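# Move the small gear from the tester to the parts tray

## Task

Lift the small gear out of the tester, set it down inside the parts tray, and open the gripper so it is no longer held.

## Robot and tools

Robot: two arms, left_arm and right_arm, each with six joints and a parallel gripper. Don't let the arms collide or push on each other, and don't let anything end up off the table. Something may occasionally pull on a held part or shove a loose one.

Frame: all printed gripper poses share one scene frame. The origin sits on the table surface midway between the arms, +z is up, +x extends out over the table, and left_arm is on the +y side. The arm names do not refer to image sides. Each result line reads left_arm: ... | right_arm: ... with end_effector_position (metres) and end_effector_quat_wxyz. The printed position may be off, more so at long reach. It is the point between the finger pads, about 1 cm behind the tips. The fingers point along the gripper's +z axis and close along its y axis.

Joint order, used in every row and every per-joint list: wrist yaw, shoulder, elbow, waist, wrist pitch, wrist roll. The elbow sign is flipped relative to the URDF, both in commands and in readings. Stated ranges, in URDF sign: waist -2.618 to 3.054, shoulder 0.000 to 3.142, elbow 0.000 to 3.142 (so -3.142 to 0.000 in your numbers), wrist pitch -1.571 to 1.571, wrist yaw -1.571 to 1.571, wrist roll -2.094 to 2.094. A real limit may be up to 0.036 rad either side of the stated one. A target more than 0.036 rad outside a range, and further out than the current angle, gets the call rejected. A target beyond the real limit is clipped to it, and the result may say "joint sent to its limit". The absence of that line does not prove there is more room.

A row: 14 numbers. First left_arm's six joint angles (absolute targets, radians, in the order above) and then its opening. Then the same seven for right_arm. Opening ranges from -1 (closed) to +1 (fully open). You may add 12 optional numbers from 0 to 1 at the end. These are stiffness scales on each joint's position gain: left's six, then right's six, in joint order. They stay in force until you change them.

execute_actions(actions): a list of up to 15 actions. Each action is a table of up to 15 rows, and each row lasts one control step (1/30 s). A short table repeats its final row until 15 steps are done. An empty list just returns state and images. Per step, each joint target is held within a lead of the measured angle: waist 0.202, shoulder 0.258, elbow 0.238, wrist pitch 0.573, wrist yaw and roll 0.522 rad. Targets that would carry a gripper more than 70 mm from where it is are scaled back. So far goals need several actions, and an unfinished motion should be re-sent. To keep a joint still, resend its value from "Joint targets". Step readings list joint angles at some steps. HELD marks an arm whose command was partly held back. "joint command not followed" means the clearance check altered or blocked some joint targets; the rest of the row still ran.

move(target, speed, blocking): target is one row with absolute joint goals for both arms. Every joint follows a path from its current angle, and all paths progress together, so grippers trace curves. speed (0.01 to 2 rad/s, default 0.5) caps the joint with the longest travel. Paths last 0.5 to 10 s: shorter ones are stretched, and longer ones stop after 10 s short of the goal. Finger values apply right away. There is no collision avoidance. Faster moves and targets set deeper past a contact push harder. The result adds a "move:" line. It gives the ending (done, off_target, moving, held, fault), limits=held or limits=none, and each arm's joint furthest from target. After limits=held an arm can jump much faster than speed. With blocking=false you get a result after 0.5 s. Then use wait or stop before sending more rows or moves.

wait(seconds): 0 to 10; the arms keep their last command, and a running move continues. It returns early if the move finishes. stop(): brakes a running move; it needs room to brake, and the fingers keep going. zoom_image(camera, region): camera is cam_high, cam_low, cam_left_wrist or cam_right_wrist. region is [x0, y0, x1, y1] in pixels from the top-left, at most 504x504. It gives a closer view of that camera's latest image. finished_scene(scene): give the current scene number. It ends the scene irreversibly, so call it only once the gear sits in the tray and is released. The next scene's task comes in its result.

Images: cam_high 504x504, cam_low 504x504, wrist cameras 616x616 fisheye; intrinsics are provided.

Gripping: grip_measured shows the finger opening on the command scale. Joint positions ends each arm's block with the pad gap in metres (0.094 fully open). Readings can be off by about 1 mm per gripper. To hold, command about 0.03 below grip_measured; a smaller margin holds more lightly. Pads give roughly 50 to 62 N, less on parts under about 2 mm thick, and can spike at first contact.

Joint torques are total drive outputs with per-arm offset, scale and noise; friction can fake or hide loads. Holding loads heats motors. At 75 °C you get a MOTOR HOT warning. At 90 °C that arm halts for 10 s. At 100 °C the arm goes limp and falls. These show as OVER-TEMPERATURE FAULT lines, and any FAULT can cut a move or wait short. Avoid drops, slips, slams and hard pushes; move smoothly.

Each tool is called after "Request:" by a JSON object that holds its "method" and its "body".

## Session

I'll start by looking at the scene.

Request:
{"method": "execute_actions", "body": {"actions": []}}

Scene clock: 0.00 s.
left_arm: end_effector_position=(+0.2703, +0.4058, +0.1064) grip_measured=+1.000 end_effector_quat_wxyz=(+0.180, -0.590, +0.652, -0.441) | right_arm: end_effector_position=(+0.6408, -0.2132, +0.3036) grip_measured=+1.000 end_effector_quat_wxyz=(+0.625, -0.547, +0.556, -0.037)
Joint names: [wrist yaw, shoulder, elbow, waist, wrist pitch, wrist roll]
Joint positions: left_arm=[ 0.894  1.44  -0.724  0.613 -0.342 -0.975  0.094] | right_arm=[-0.85   2.234 -2.149  0.046 -0.25  -1.092  0.094]
Joint velocities: left_arm=[ 0.022  0.002  0.017  0.012 -0.022 -0.022  0.   ] | right_arm=[ 0.022  0.002 -0.002 -0.002  0.022  0.007  0.   ]
Joint torques (N m, as the arm reports them, + toward a larger Joint positions number): no reading
Motor temperatures (°C, as the motors report them): left_arm=[26 26 27 25 26 26] | right_arm=[25 23 26 25 24 24]
Joint targets: left_arm=[0.901 1.435 -0.730 0.613 -0.344 -0.969] | right_arm=[-0.857 2.212 -2.163 0.046 -0.246 -1.087]
Joint stiffness scale: left_arm=[1. 1. 1. 1. 1. 1.] | right_arm=[1. 1. 1. 1. 1. 1.]

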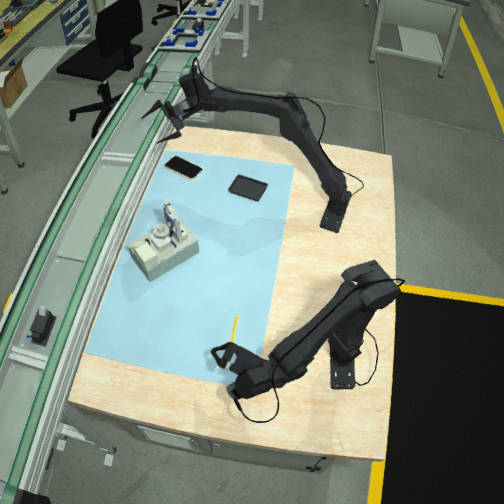

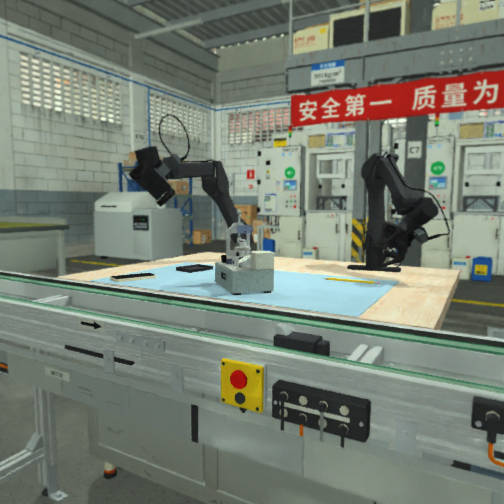

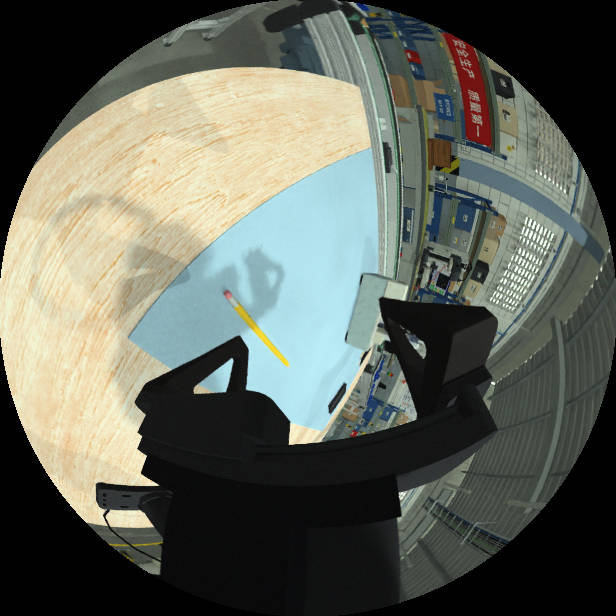

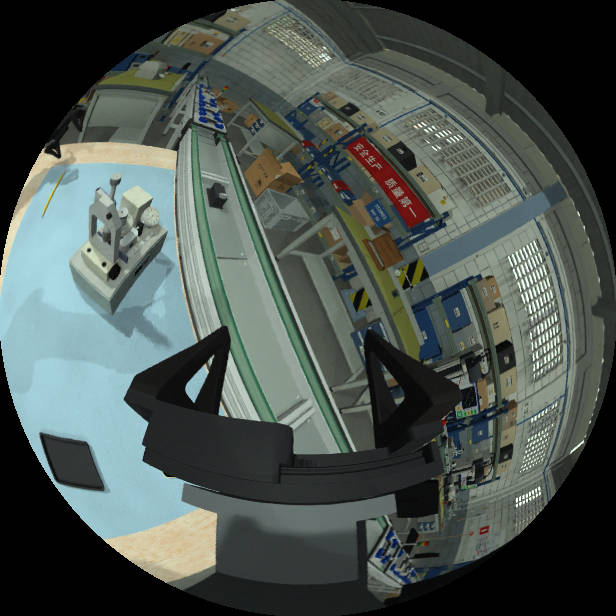

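Request:
{"method": "zoom_image", "body": {"camera": "cam_high", "region": [110, 180, 230, 300]}}

Request:
{"method": "zoom_image", "body": {"camera": "cam_low", "region": [190, 200, 300, 310]}}

Request:
{"method": "zoom_image", "body": {"camera": "cam_right_wrist", "region": [50, 160, 210, 320]}}

Region (110, 180, 230, 300) of cam_high's 504x504 image, scaled by 4.200, with more detail than that image has.

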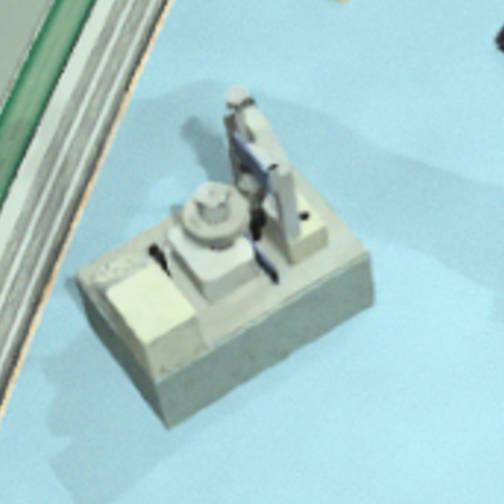

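Region (190, 200, 300, 310) of cam_low's 504x504 image, scaled by 4.582, with more detail than that image has.

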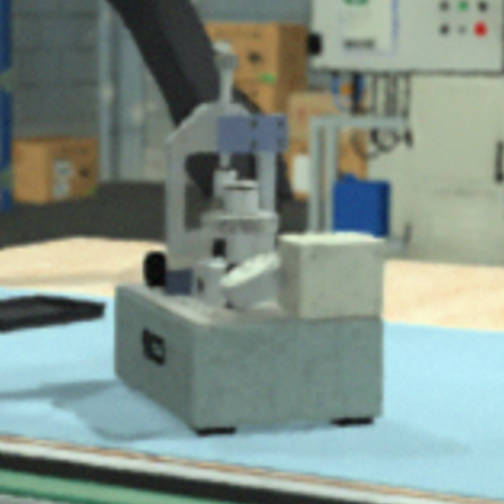

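Region (50, 160, 210, 320) of cam_right_wrist's 616x616 image, scaled by 3.150, with more detail than that image has.

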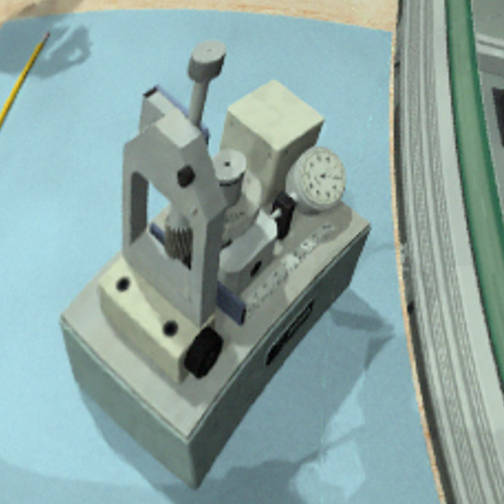

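Request:
{"method": "move", "body": {"target": [0, 1.3, -1.0, -0.3, -0.1, 0, 1, 0, 1.3, -1.0, 0.7, -0.1, 0, 1], "speed": 0.8}}

Scene clock: 103.77 s.
left_arm: end_effector_position=(+0.3813, +0.2346, +0.2414) grip_measured=+1.000 end_effector_quat_wxyz=(+0.530, +0.067, +0.844, -0.048) | right_arm: end_effector_position=(+0.3985, -0.0452, +0.2436) grip_measured=+1.000 end_effector_quat_wxyz=(+0.514, -0.208, +0.822, +0.129)
Joint names: [wrist yaw, shoulder, elbow, waist, wrist pitch, wrist roll]
Joint positions: left_arm=[ 0.008  1.321 -0.981 -0.294 -0.108 -0.007  0.094] | right_arm=[-0.007  1.331 -1.002  0.693 -0.125 -0.006  0.094]
Joint velocities: left_arm=[-0.007 -0.022  0.017 -0.007 -0.022 -0.007  0.   ] | right_arm=[ 0.007 -0.007 -0.017 -0.007 -0.022  0.022  0.   ]
Joint torques (N m, as the arm reports them, + toward a larger Joint positions number): left_arm=[-0.11 -6.48 -8.92 -0.36  1.61  0.06] | right_arm=[ 0.06 -7.26 -6.3   0.62  2.24  0.06]
Motor temperatures (°C, as the motors report them): left_arm=[27 28 29 25 30 26] | right_arm=[25 33 29 25 30 24]
Joint targets: left_arm=[0.000 1.300 -1.000 -0.300 -0.100 -0.000] | right_arm=[-0.000 1.300 -1.000 0.700 -0.100 -0.000]
Joint stiffness scale: left_arm=[1. 1. 1. 1. 1. 1.] | right_arm=[1. 1. 1. 1. 1. 1.]
move: off_target (left_arm, right_arm); limits=none; left_arm: farthest joint: the shoulder, 0.021 radians from its target (0.140 radians at the start); right_arm: farthest joint: the shoulder, 0.031 radians from its target (0.934 radians at the start)

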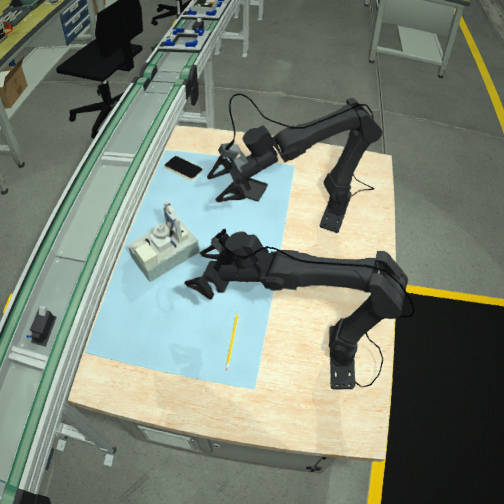

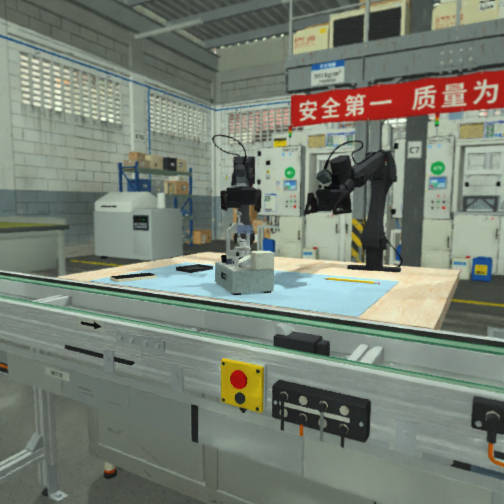

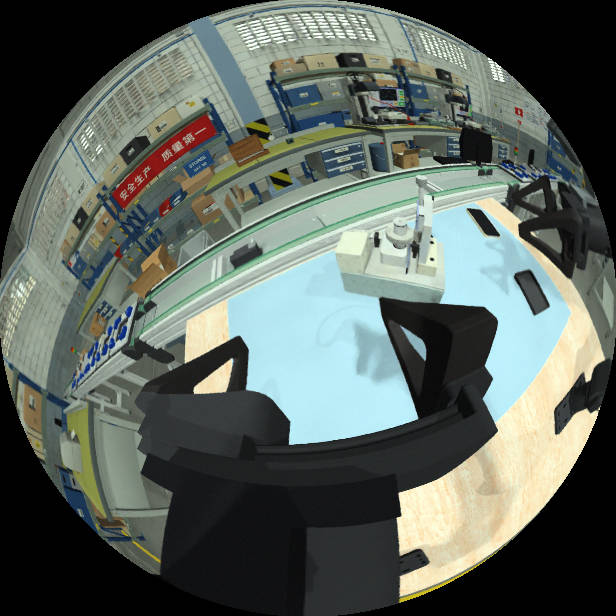

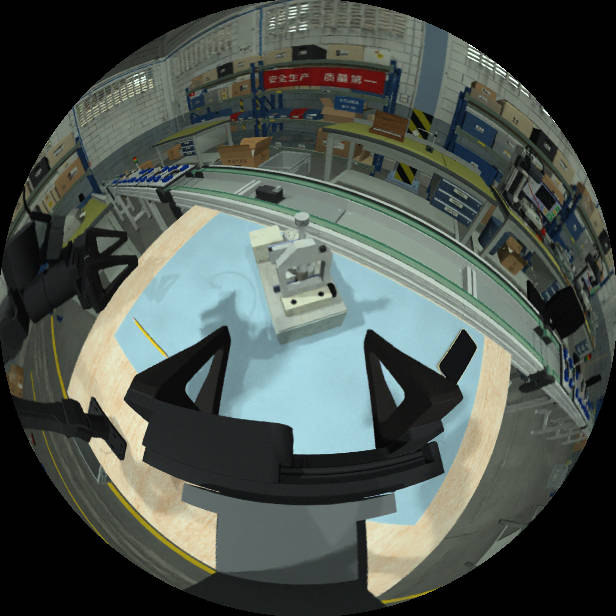

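Request:
{"method": "zoom_image", "body": {"camera": "cam_right_wrist", "region": [235, 200, 365, 350]}}

Request:
{"method": "zoom_image", "body": {"camera": "cam_left_wrist", "region": [325, 165, 465, 315]}}

Region (235, 200, 365, 350) of cam_right_wrist's 616x616 image, scaled by 3.360, with more detail than that image has; it fills the left 437 columns of this view, and the rest is white.

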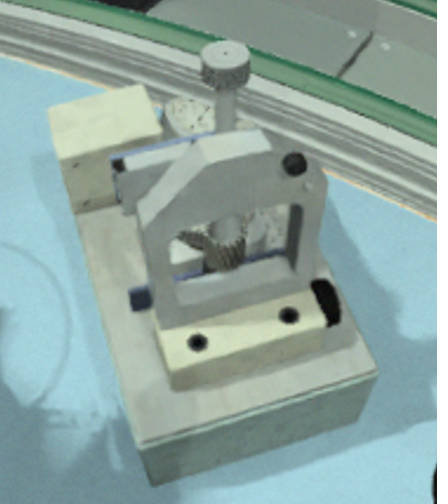

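Region (325, 165, 465, 315) of cam_left_wrist's 616x616 image, scaled by 3.360, with more detail than that image has; it fills the left 470 columns of this view, and the rest is white.

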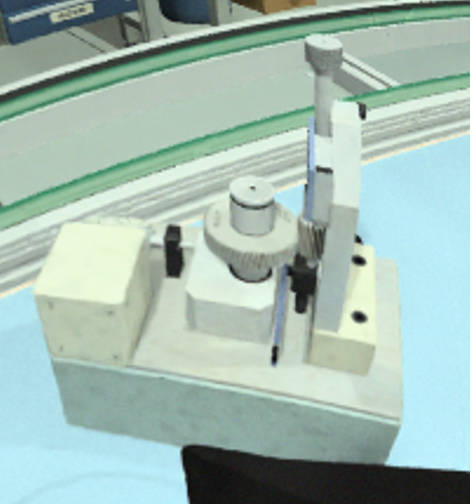

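Request:
{"method": "move", "body": {"target": [0, 1.3, -1.0, -0.5, -0.1, 0, 1, 0, 1.57, -0.63, 0.7, 0.74, 0, 1], "speed": 0.8}}

Scene clock: 207.87 s.
left_arm: end_effector_position=(+0.3596, +0.1533, +0.2414) grip_measured=+1.000 end_effector_quat_wxyz=(+0.523, +0.150, +0.833, -0.099) | right_arm: end_effector_position=(+0.4193, -0.0344, +0.1660) grip_measured=+1.000 end_effector_quat_wxyz=(+0.606, -0.192, +0.757, +0.151)
Joint names: [wrist yaw, shoulder, elbow, waist, wrist pitch, wrist roll]
Joint positions: left_arm=[ 0.006  1.321 -0.981 -0.491 -0.108 -0.006  0.094] | right_arm=[-0.006  1.568 -0.632  0.693  0.715 -0.005  0.094]
Joint velocities: left_arm=[ 0.066  0.012  0.002 -0.022 -0.022 -0.007  0.   ] | right_arm=[-0.037 -0.012 -0.007 -0.002  0.022  0.022  0.   ]
Joint torques (N m, as the arm reports them, + toward a larger Joint positions number): left_arm=[-0.04 -6.45 -8.98 -0.65  1.62  0.04] | right_arm=[-0.03 -5.6  -5.36  0.73  2.31  0.05]
Motor temperatures (°C, as the motors report them): left_arm=[26 30 32 25 38 26] | right_arm=[25 29 29 25 35 24]
Joint targets: left_arm=[0.000 1.300 -1.000 -0.500 -0.100 0.000] | right_arm=[0.000 1.570 -0.630 0.700 0.740 0.000]
Joint stiffness scale: left_arm=[1. 1. 1. 1. 1. 1.] | right_arm=[1. 1. 1. 1. 1. 1.]
move: off_target (left_arm, right_arm); limits=none; left_arm: farthest joint: the shoulder, 0.021 radians from its target (0.021 radians at the start); right_arm: farthest joint: the wrist pitch, 0.025 radians from its target (0.865 radians at the start)

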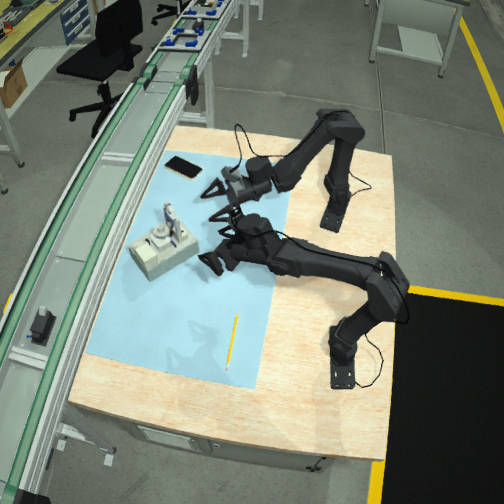

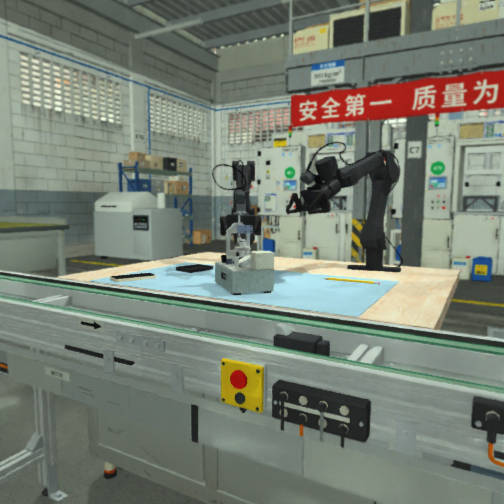

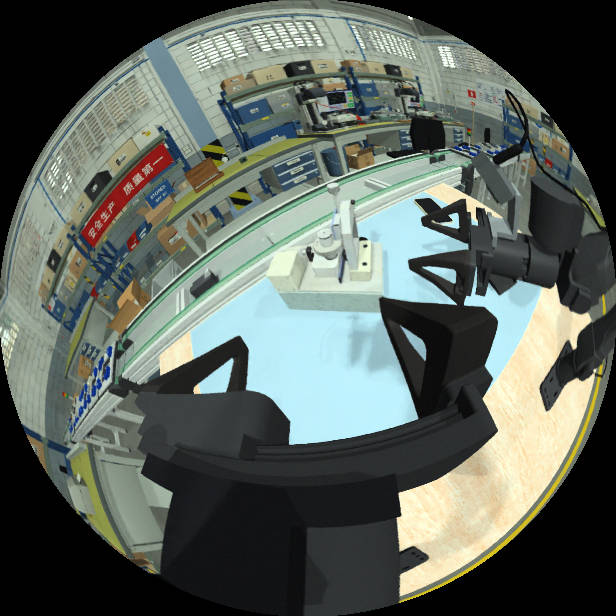

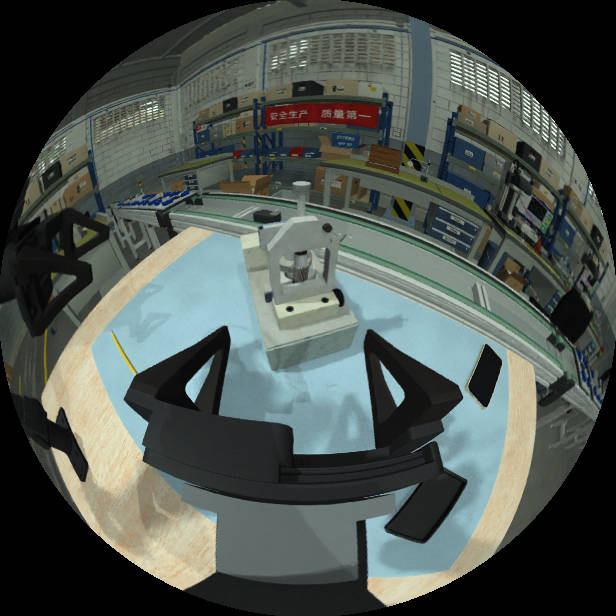

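Request:
{"method": "move", "body": {"target": [0, 1.83, -1.08, -0.635, 0.60, 0, -0.15, -0.59, 1.945, -0.595, 0.42, 1.28, 0, -0.4], "speed": 0.6}}

Scene clock: 293.87 s.
left_arm: end_effector_position=(+0.4401, +0.0437, +0.2032) grip_measured=-0.147 end_effector_quat_wxyz=(+0.621, +0.187, +0.744, -0.161) | right_arm: end_effector_position=(+0.4338, -0.0537, +0.1215) grip_measured=-0.398 end_effector_quat_wxyz=(+0.622, -0.273, +0.679, +0.281)
Joint names: [wrist yaw, shoulder, elbow, waist, wrist pitch, wrist roll]
Joint positions: left_arm=[ 0.006  1.823 -1.055 -0.627  0.59  -0.006  0.04 ] | right_arm=[-0.582  1.943 -0.603  0.428  1.257 -0.004  0.028]
Joint velocities: left_arm=[-0.037 -0.002 -0.007 -0.022 -0.037 -0.051  0.   ] | right_arm=[ 0.037  0.002 -0.002 -0.007  0.007 -0.037  0.   ]
Joint torques (N m, as the arm reports them, + toward a larger Joint positions number): left_arm=[-0.03 -8.38 -8.88 -0.62  1.72  0.06] | right_arm=[-0.13 -7.3  -3.32 -0.78  2.18  0.03]
Motor temperatures (°C, as the motors report them): left_arm=[26 30 33 25 42 26] | right_arm=[25 28 29 25 38 24]
Joint targets: left_arm=[0.000 1.830 -1.080 -0.635 0.600 -0.000] | right_arm=[-0.590 1.945 -0.595 0.420 1.280 -0.000]
Joint stiffness scale: left_arm=[1. 1. 1. 1. 1. 1.] | right_arm=[1. 1. 1. 1. 1. 1.]
move: off_target (left_arm, right_arm); limits=none; left_arm: farthest joint: the elbow, 0.025 radians from its target (0.099 radians at the start); right_arm: farthest joint: the wrist pitch, 0.023 radians from its target (0.565 radians at the start)

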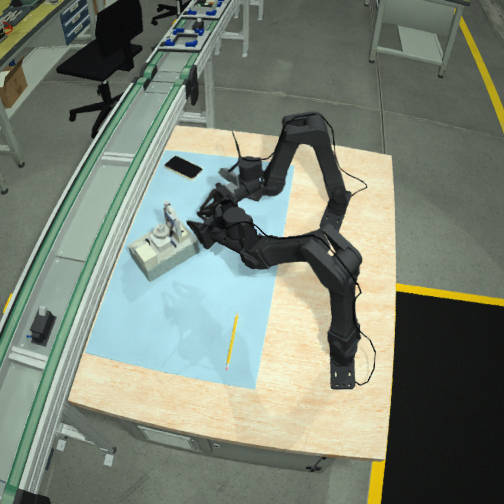

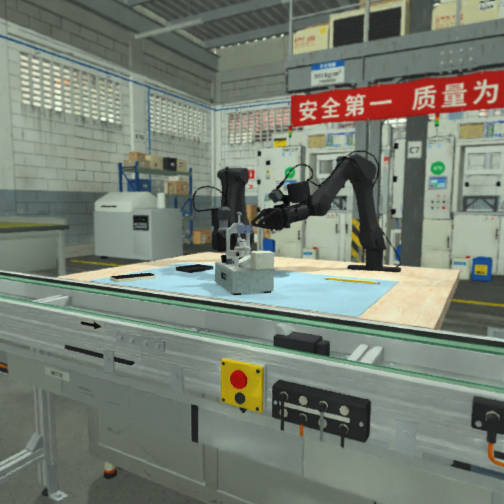

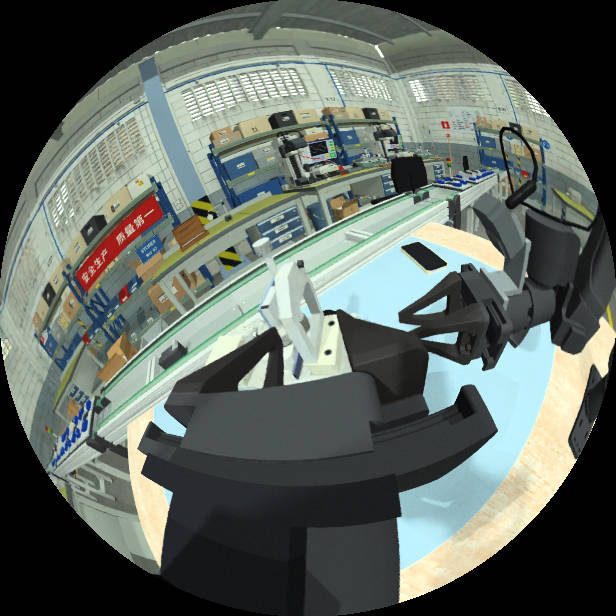

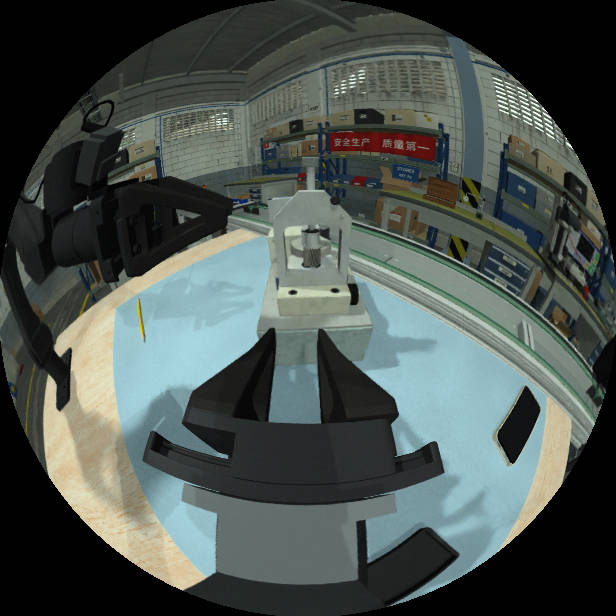

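Request:
{"method": "move", "body": {"target": [0, 1.912, -1.27, -0.578, 0.49, 0, -0.15, -0.512, 2.09, -0.90, 0.496, 1.13, 0, -0.4], "speed": 0.4}}

Scene clock: 332.67 s.
left_arm: end_effector_position=(+0.4805, +0.0485, +0.2342) grip_measured=-0.147 end_effector_quat_wxyz=(+0.639, +0.169, +0.735, -0.152) | right_arm: end_effector_position=(+0.4895, -0.0203, +0.1210) grip_measured=-0.398 end_effector_quat_wxyz=(+0.622, -0.272, +0.680, +0.277)
Joint names: [wrist yaw, shoulder, elbow, waist, wrist pitch, wrist roll]
Joint positions: left_arm=[ 0.006  1.897 -1.248 -0.587  0.512 -0.006  0.04 ] | right_arm=[-0.518  2.087 -0.873  0.487  1.131 -0.004  0.028]
Joint velocities: left_arm=[-0.022 -0.017 -0.012  0.012 -0.037 -0.081  0.   ] | right_arm=[-0.051  0.007  0.007 -0.002  0.095  0.007 -0.   ]
Joint torques (N m, as the arm reports them, + toward a larger Joint positions number): left_arm=[-0.02 -8.8  -8.92  0.57  1.42  0.06] | right_arm=[ 0.   -9.07 -6.4   0.86  1.94  0.03]
Motor temperatures (°C, as the motors report them): left_arm=[26 32 34 25 44 26] | right_arm=[25 29 28 25 38 24]
Joint targets: left_arm=[-0.000 1.912 -1.270 -0.578 0.490 0.000] | right_arm=[-0.512 2.090 -0.900 0.496 1.130 0.000]
Joint stiffness scale: left_arm=[1. 1. 1. 1. 1. 1.] | right_arm=[1. 1. 1. 1. 1. 1.]
move: off_target (left_arm, right_arm); limits=none; left_arm: farthest joint: the elbow, 0.022 radians from its target (0.215 radians at the start); right_arm: farthest joint: the elbow, 0.027 radians from its target (0.297 radians at the start)

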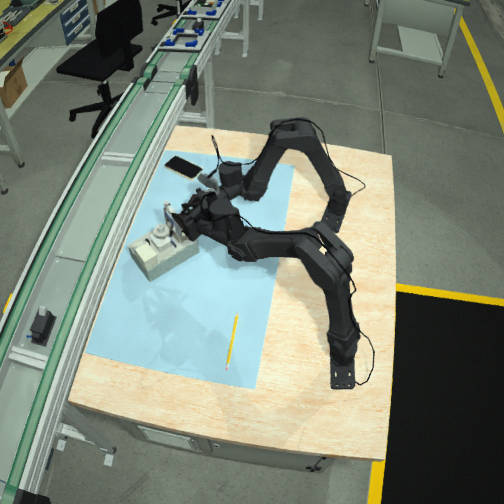

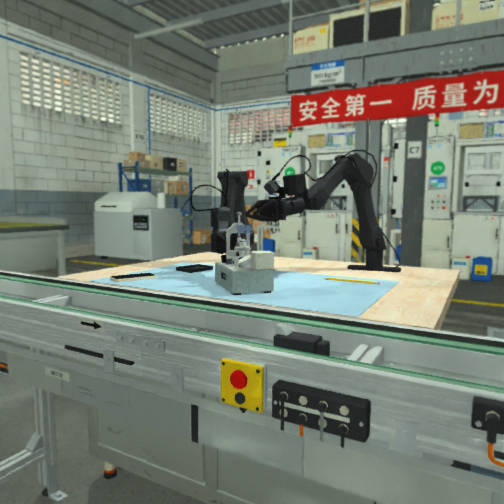

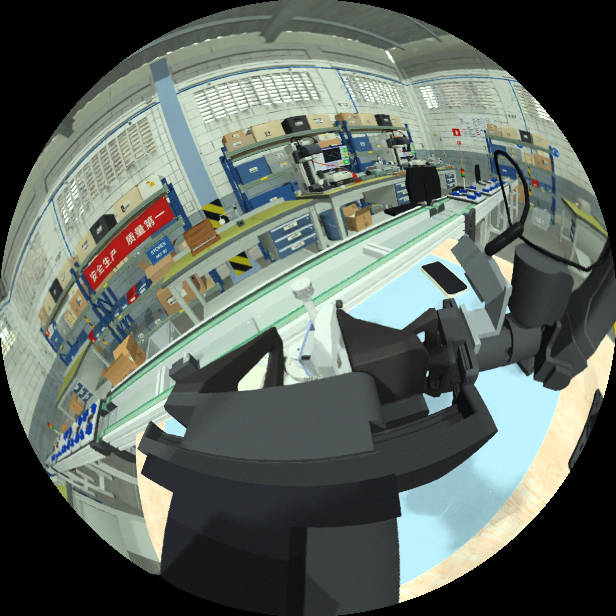

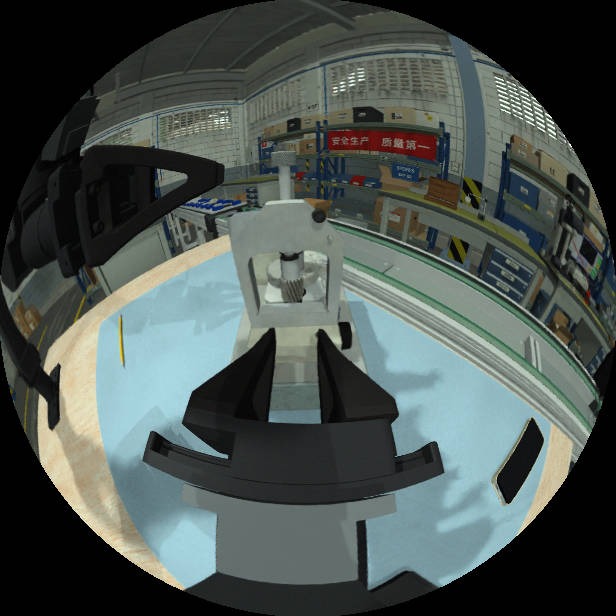

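Request:
{"method": "zoom_image", "body": {"camera": "cam_right_wrist", "region": [200, 140, 400, 380]}}

Region (200, 140, 400, 380) of cam_right_wrist's 616x616 image, scaled by 2.100, with more detail than that image has.

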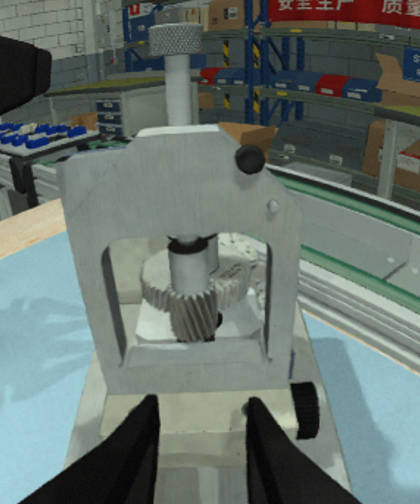

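Request:
{"method": "move", "body": {"target": [0, 2.116, -1.505, -0.582, 0.46, 0, -0.15, -0.469, 2.122, -1.021, 0.5426, 1.044, 0, -0.45], "speed": 0.25}}

Scene clock: 408.87 s.
left_arm: end_effector_position=(+0.5272, +0.0258, +0.2156) grip_measured=-0.147 end_effector_quat_wxyz=(+0.637, +0.170, +0.737, -0.151) | right_arm: end_effector_position=(+0.5078, +0.0038, +0.1299) grip_measured=-0.448 end_effector_quat_wxyz=(+0.622, -0.275, +0.679, +0.276)
Joint names: [wrist yaw, shoulder, elbow, waist, wrist pitch, wrist roll]
Joint positions: left_arm=[ 0.006  2.105 -1.481 -0.587  0.48  -0.006  0.04 ] | right_arm=[-0.475  2.119 -0.993  0.533  1.044 -0.004  0.026]
Joint velocities: left_arm=[ 0.022 -0.007 -0.002 -0.012 -0.022  0.051 -0.001] | right_arm=[ 0.022 -0.007  0.002  0.002  0.037  0.007  0.   ]
Joint torques (N m, as the arm reports them, + toward a larger Joint positions number): left_arm=[ -0.02 -10.82  -9.22   0.43   1.42   0.05] | right_arm=[-0.04 -9.81 -6.69  0.78  1.96  0.02]
Motor temperatures (°C, as the motors report them): left_arm=[26 33 34 25 43 26] | right_arm=[25 30 29 25 37 24]
Joint targets: left_arm=[-0.000 2.116 -1.505 -0.582 0.460 -0.000] | right_arm=[-0.469 2.122 -1.021 0.542 1.044 0.000]
Joint stiffness scale: left_arm=[1. 1. 1. 1. 1. 1.] | right_arm=[1. 1. 1. 1. 1. 1.]
move: off_target (left_arm, right_arm); limits=none; left_arm: farthest joint: the elbow, 0.024 radians from its target (0.257 radians at the start); right_arm: farthest joint: the elbow, 0.028 radians from its target (0.148 radians at the start)

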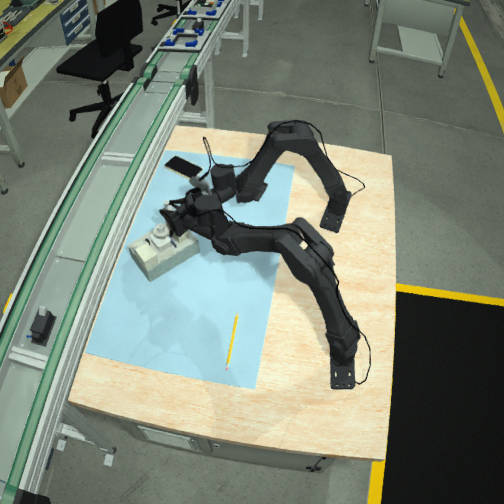

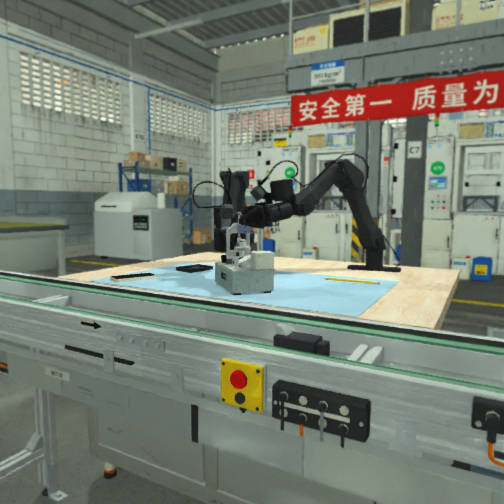

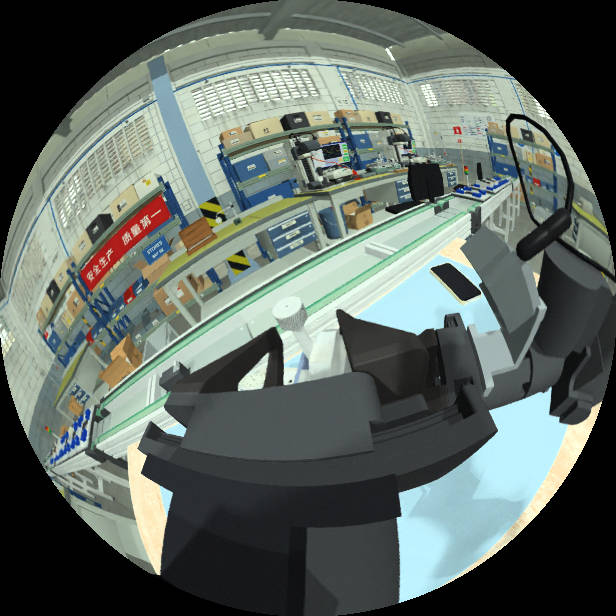

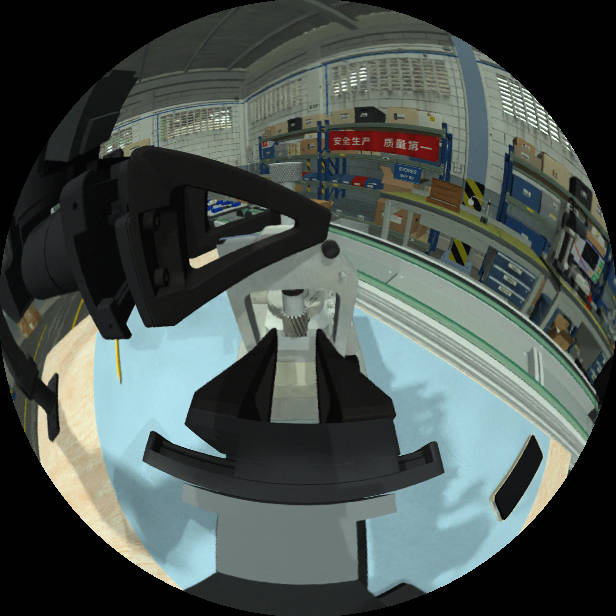

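Request:
{"method": "zoom_image", "body": {"camera": "cam_left_wrist", "region": [230, 270, 390, 400]}}

Request:
{"method": "zoom_image", "body": {"camera": "cam_right_wrist", "region": [200, 150, 400, 400]}}

Request:
{"method": "zoom_image", "body": {"camera": "cam_low", "region": [200, 180, 300, 280]}}

Region (230, 270, 390, 400) of cam_left_wrist's 616x616 image, scaled by 3.150, with more detail than that image has; it fills the top 410 rows of this view, and the rest is white.

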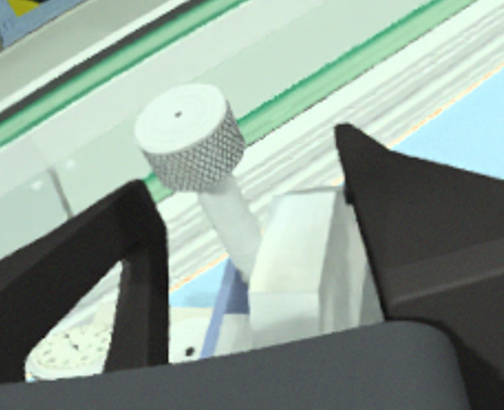

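Region (200, 150, 400, 400) of cam_right_wrist's 616x616 image, scaled by 2.016, with more detail than that image has; it fills the left 403 columns of this view, and the rest is white.

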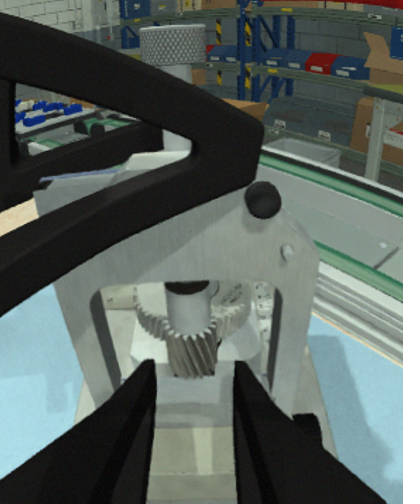

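Region (200, 180, 300, 280) of cam_low's 504x504 image, scaled by 5.040, with more detail than that image has.

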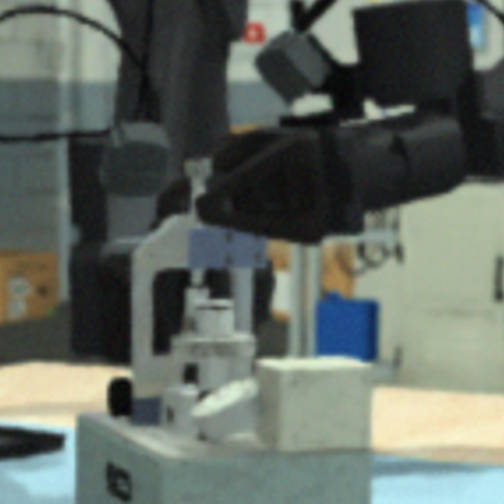

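Request:
{"method": "move", "body": {"target": [0, 2.057, -1.553, -0.569, 0.388, 0, -0.15, -0.439, 2.186, -1.143, 0.574, 0.9876, 0, -0.45], "speed": 0.15}}

Scene clock: 455.47 s.
left_arm: end_effector_position=(+0.5304, +0.0304, +0.2398) grip_measured=-0.147 end_effector_quat_wxyz=(+0.640, +0.166, +0.735, -0.149) | right_arm: end_effector_position=(+0.5254, +0.0243, +0.1307) grip_measured=-0.448 end_effector_quat_wxyz=(+0.623, -0.278, +0.676, +0.278)
Joint names: [wrist yaw, shoulder, elbow, waist, wrist pitch, wrist roll]
Joint positions: left_arm=[ 0.006  2.078 -1.533 -0.578  0.41  -0.006  0.04 ] | right_arm=[-0.451  2.181 -1.108  0.564  0.996 -0.004  0.026]
Joint velocities: left_arm=[-0.081  0.012  0.002 -0.027 -0.022 -0.007  0.002] | right_arm=[ 0.095  0.022  0.012 -0.012 -0.051 -0.051  0.   ]
Joint torques (N m, as the arm reports them, + toward a larger Joint positions number): left_arm=[ -0.01 -13.5   -8.98   0.72   1.45   0.07] | right_arm=[  0.07 -10.33  -7.46   1.06   1.88   0.04]
Motor temperatures (°C, as the motors report them): left_arm=[26 35 35 25 44 26] | right_arm=[25 31 30 25 38 24]
Joint targets: left_arm=[-0.000 2.057 -1.553 -0.569 0.388 -0.000] | right_arm=[-0.439 2.186 -1.143 0.574 0.988 -0.000]
Joint stiffness scale: left_arm=[1. 1. 1. 1. 1. 1.] | right_arm=[1. 1. 1. 1. 1. 1.]
move: off_target (left_arm, right_arm); limits=none; left_arm: farthest joint: the wrist pitch, 0.022 radians from its target (0.092 radians at the start); right_arm: farthest joint: the elbow, 0.035 radians from its target (0.150 radians at the start)

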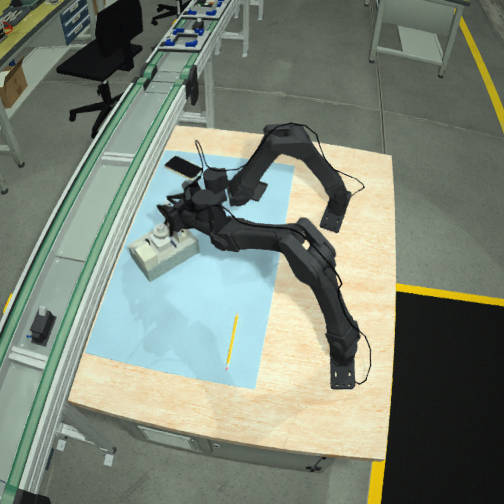

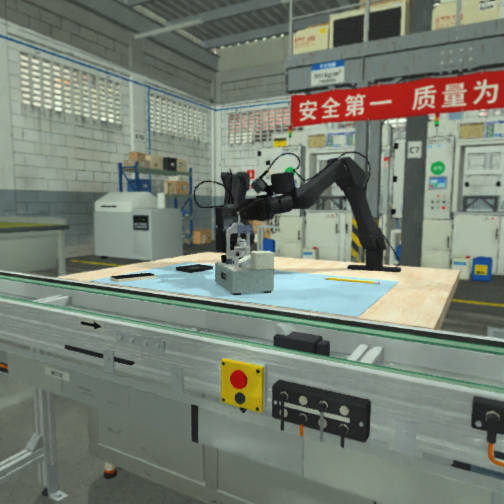

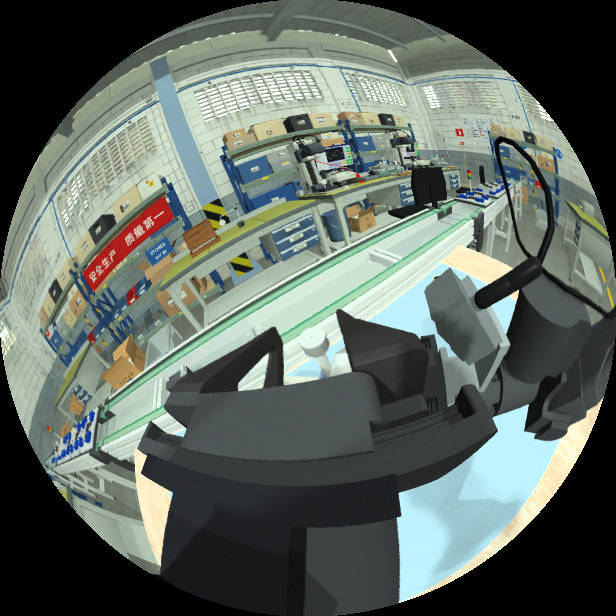

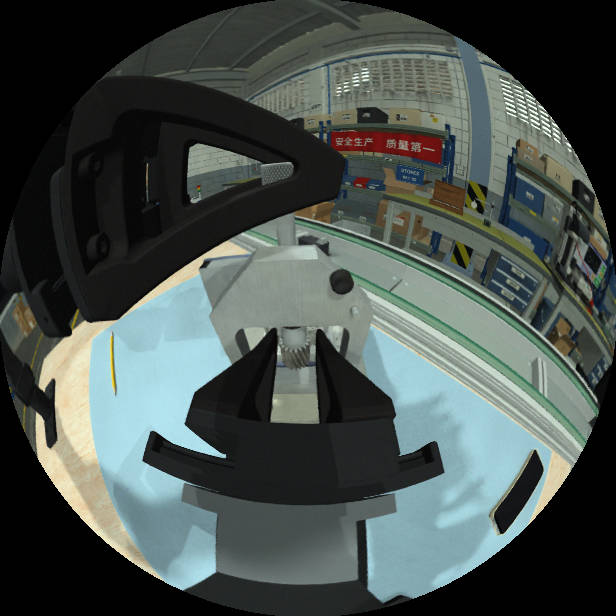

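Request:
{"method": "zoom_image", "body": {"camera": "cam_right_wrist", "region": [210, 290, 390, 430]}}

Request:
{"method": "zoom_image", "body": {"camera": "cam_low", "region": [200, 180, 300, 280]}}

Region (210, 290, 390, 430) of cam_right_wrist's 616x616 image, scaled by 2.800, with more detail than that image has.

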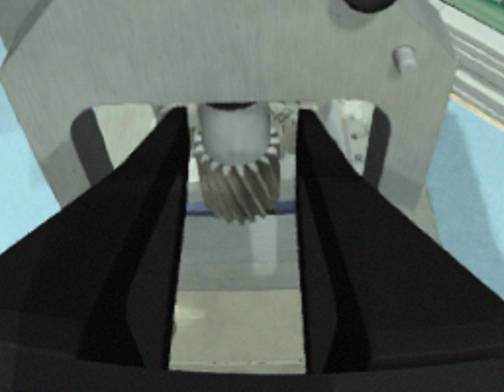

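Region (200, 180, 300, 280) of cam_low's 504x504 image, scaled by 5.040, with more detail than that image has.

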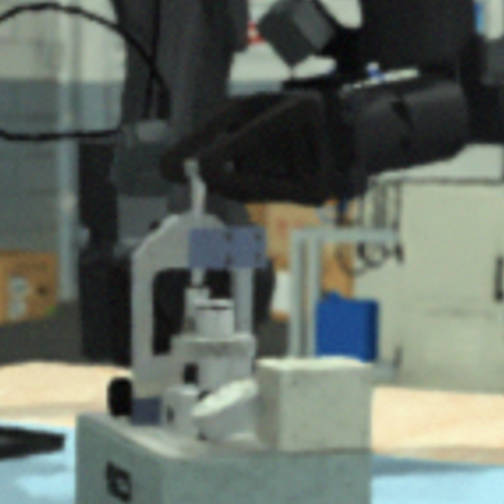

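Request:
{"method": "execute_actions", "body": {"actions": [[[0, 2.057, -1.553, -0.569, 0.388, 0, -0.72, -0.439, 2.186, -1.143, 0.574, 0.9876, 0, -0.72]], [[0, 2.057, -1.553, -0.569, 0.388, 0, -0.72, -0.439, 2.186, -1.143, 0.574, 0.9876, 0, -0.72]]]}}

Scene clock: 466.93 s.
left_arm: end_effector_position=(+0.5291, +0.0278, +0.2398) grip_measured=-0.697 end_effector_quat_wxyz=(+0.639, +0.170, +0.734, -0.153) | right_arm: end_effector_position=(+0.5250, +0.0249, +0.1308) grip_measured=-0.640 end_effector_quat_wxyz=(+0.625, -0.283, +0.674, +0.275)
Joint names: [wrist yaw, shoulder, elbow, waist, wrist pitch, wrist roll]
Joint positions: left_arm=[ 0.016  2.078 -1.533 -0.58   0.409 -0.005  0.014] | right_arm=[-0.454  2.181 -1.108  0.564  0.996 -0.017  0.017]
Joint velocities: left_arm=[-0.007  0.007  0.012 -0.002 -0.007  0.007 -0.001] | right_arm=[ 0.051  0.022  0.007 -0.007  0.066  0.007  0.001]
Joint torques (N m, as the arm reports them, + toward a larger Joint positions number): left_arm=[ -0.11 -13.5   -9.03   0.88   1.42   0.05] | right_arm=[  0.05 -10.26  -7.39   1.08   1.88   0.18]
Motor temperatures (°C, as the motors report them): left_arm=[26 37 35 25 44 26] | right_arm=[25 31 30 25 37 24]
Joint targets: left_arm=[0.000 2.057 -1.553 -0.569 0.388 -0.000] | right_arm=[-0.439 2.186 -1.143 0.574 0.988 0.000]
Joint stiffness scale: left_arm=[1. 1. 1. 1. 1. 1.] | right_arm=[1. 1. 1. 1. 1. 1.]
Step readings (joint positions; steps 1 to 15: 1st action; 16 to 30: 2nd action):
0: left_arm=[0.006 2.078 -1.533 -0.578 0.409 -0.006] | right_arm=[-0.451 2.181 -1.108 0.564 0.996 -0.004]
1: left_arm=[0.006 2.078 -1.533 -0.578 0.409 -0.006] | right_arm=[-0.455 2.181 -1.108 0.564 0.996 -0.004]
2: left_arm=[0.011 2.078 -1.533 -0.578 0.409 -0.006] | right_arm=[-0.454 2.181 -1.108 0.564 0.996 -0.007]
4: left_arm=[0.015 2.078 -1.533 -0.580 0.409 -0.005] | right_arm=[-0.454 2.181 -1.108 0.564 0.996 -0.013]
8: left_arm=[0.016 2.078 -1.533 -0.580 0.409 -0.005] | right_arm=[-0.454 2.181 -1.108 0.564 0.996 -0.016]
15: left_arm=[0.016 2.078 -1.533 -0.580 0.409 -0.005] | right_arm=[-0.454 2.181 -1.108 0.564 0.996 -0.017]
16: left_arm=[0.016 2.078 -1.533 -0.580 0.409 -0.005] | right_arm=[-0.454 2.181 -1.108 0.564 0.996 -0.017]
17: left_arm=[0.016 2.078 -1.533 -0.580 0.409 -0.005] | right_arm=[-0.454 2.181 -1.108 0.564 0.996 -0.017]
19: left_arm=[0.016 2.078 -1.533 -0.580 0.409 -0.005] | right_arm=[-0.454 2.181 -1.108 0.564 0.996 -0.017]
23: left_arm=[0.016 2.078 -1.533 -0.580 0.409 -0.005] | right_arm=[-0.454 2.181 -1.108 0.564 0.996 -0.017]
30: Joint positions above

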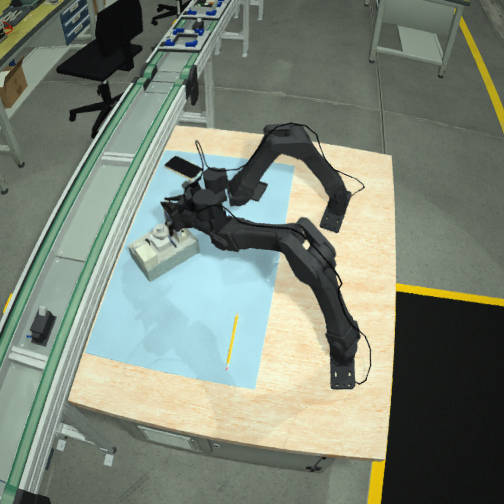

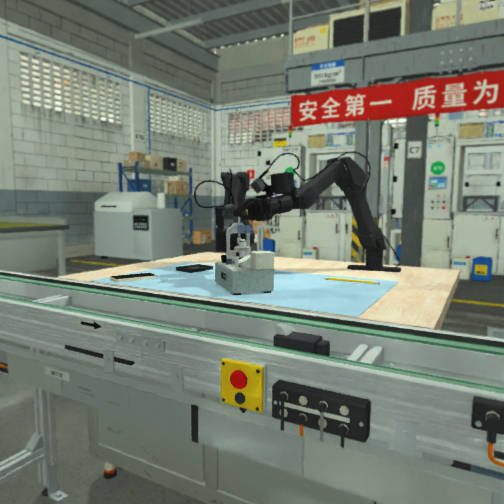

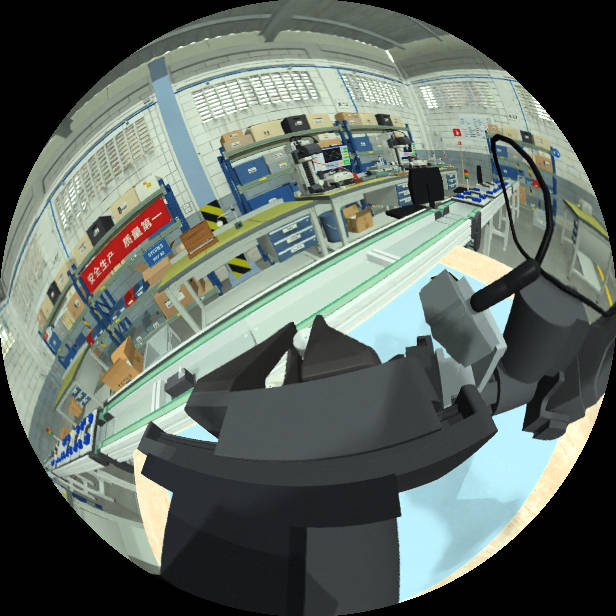

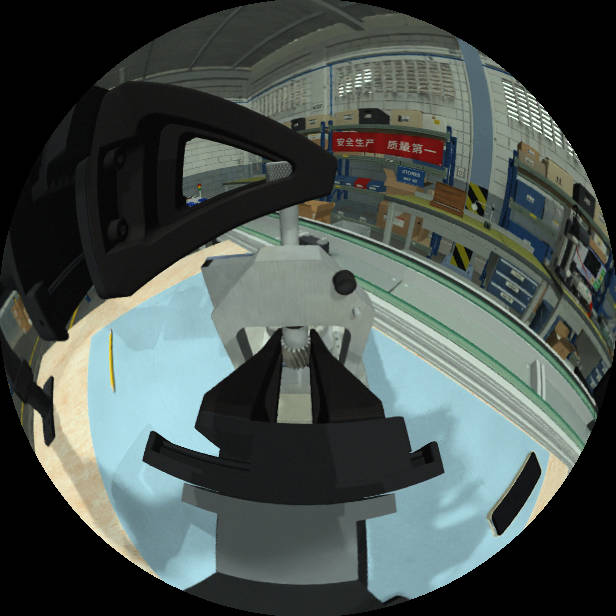

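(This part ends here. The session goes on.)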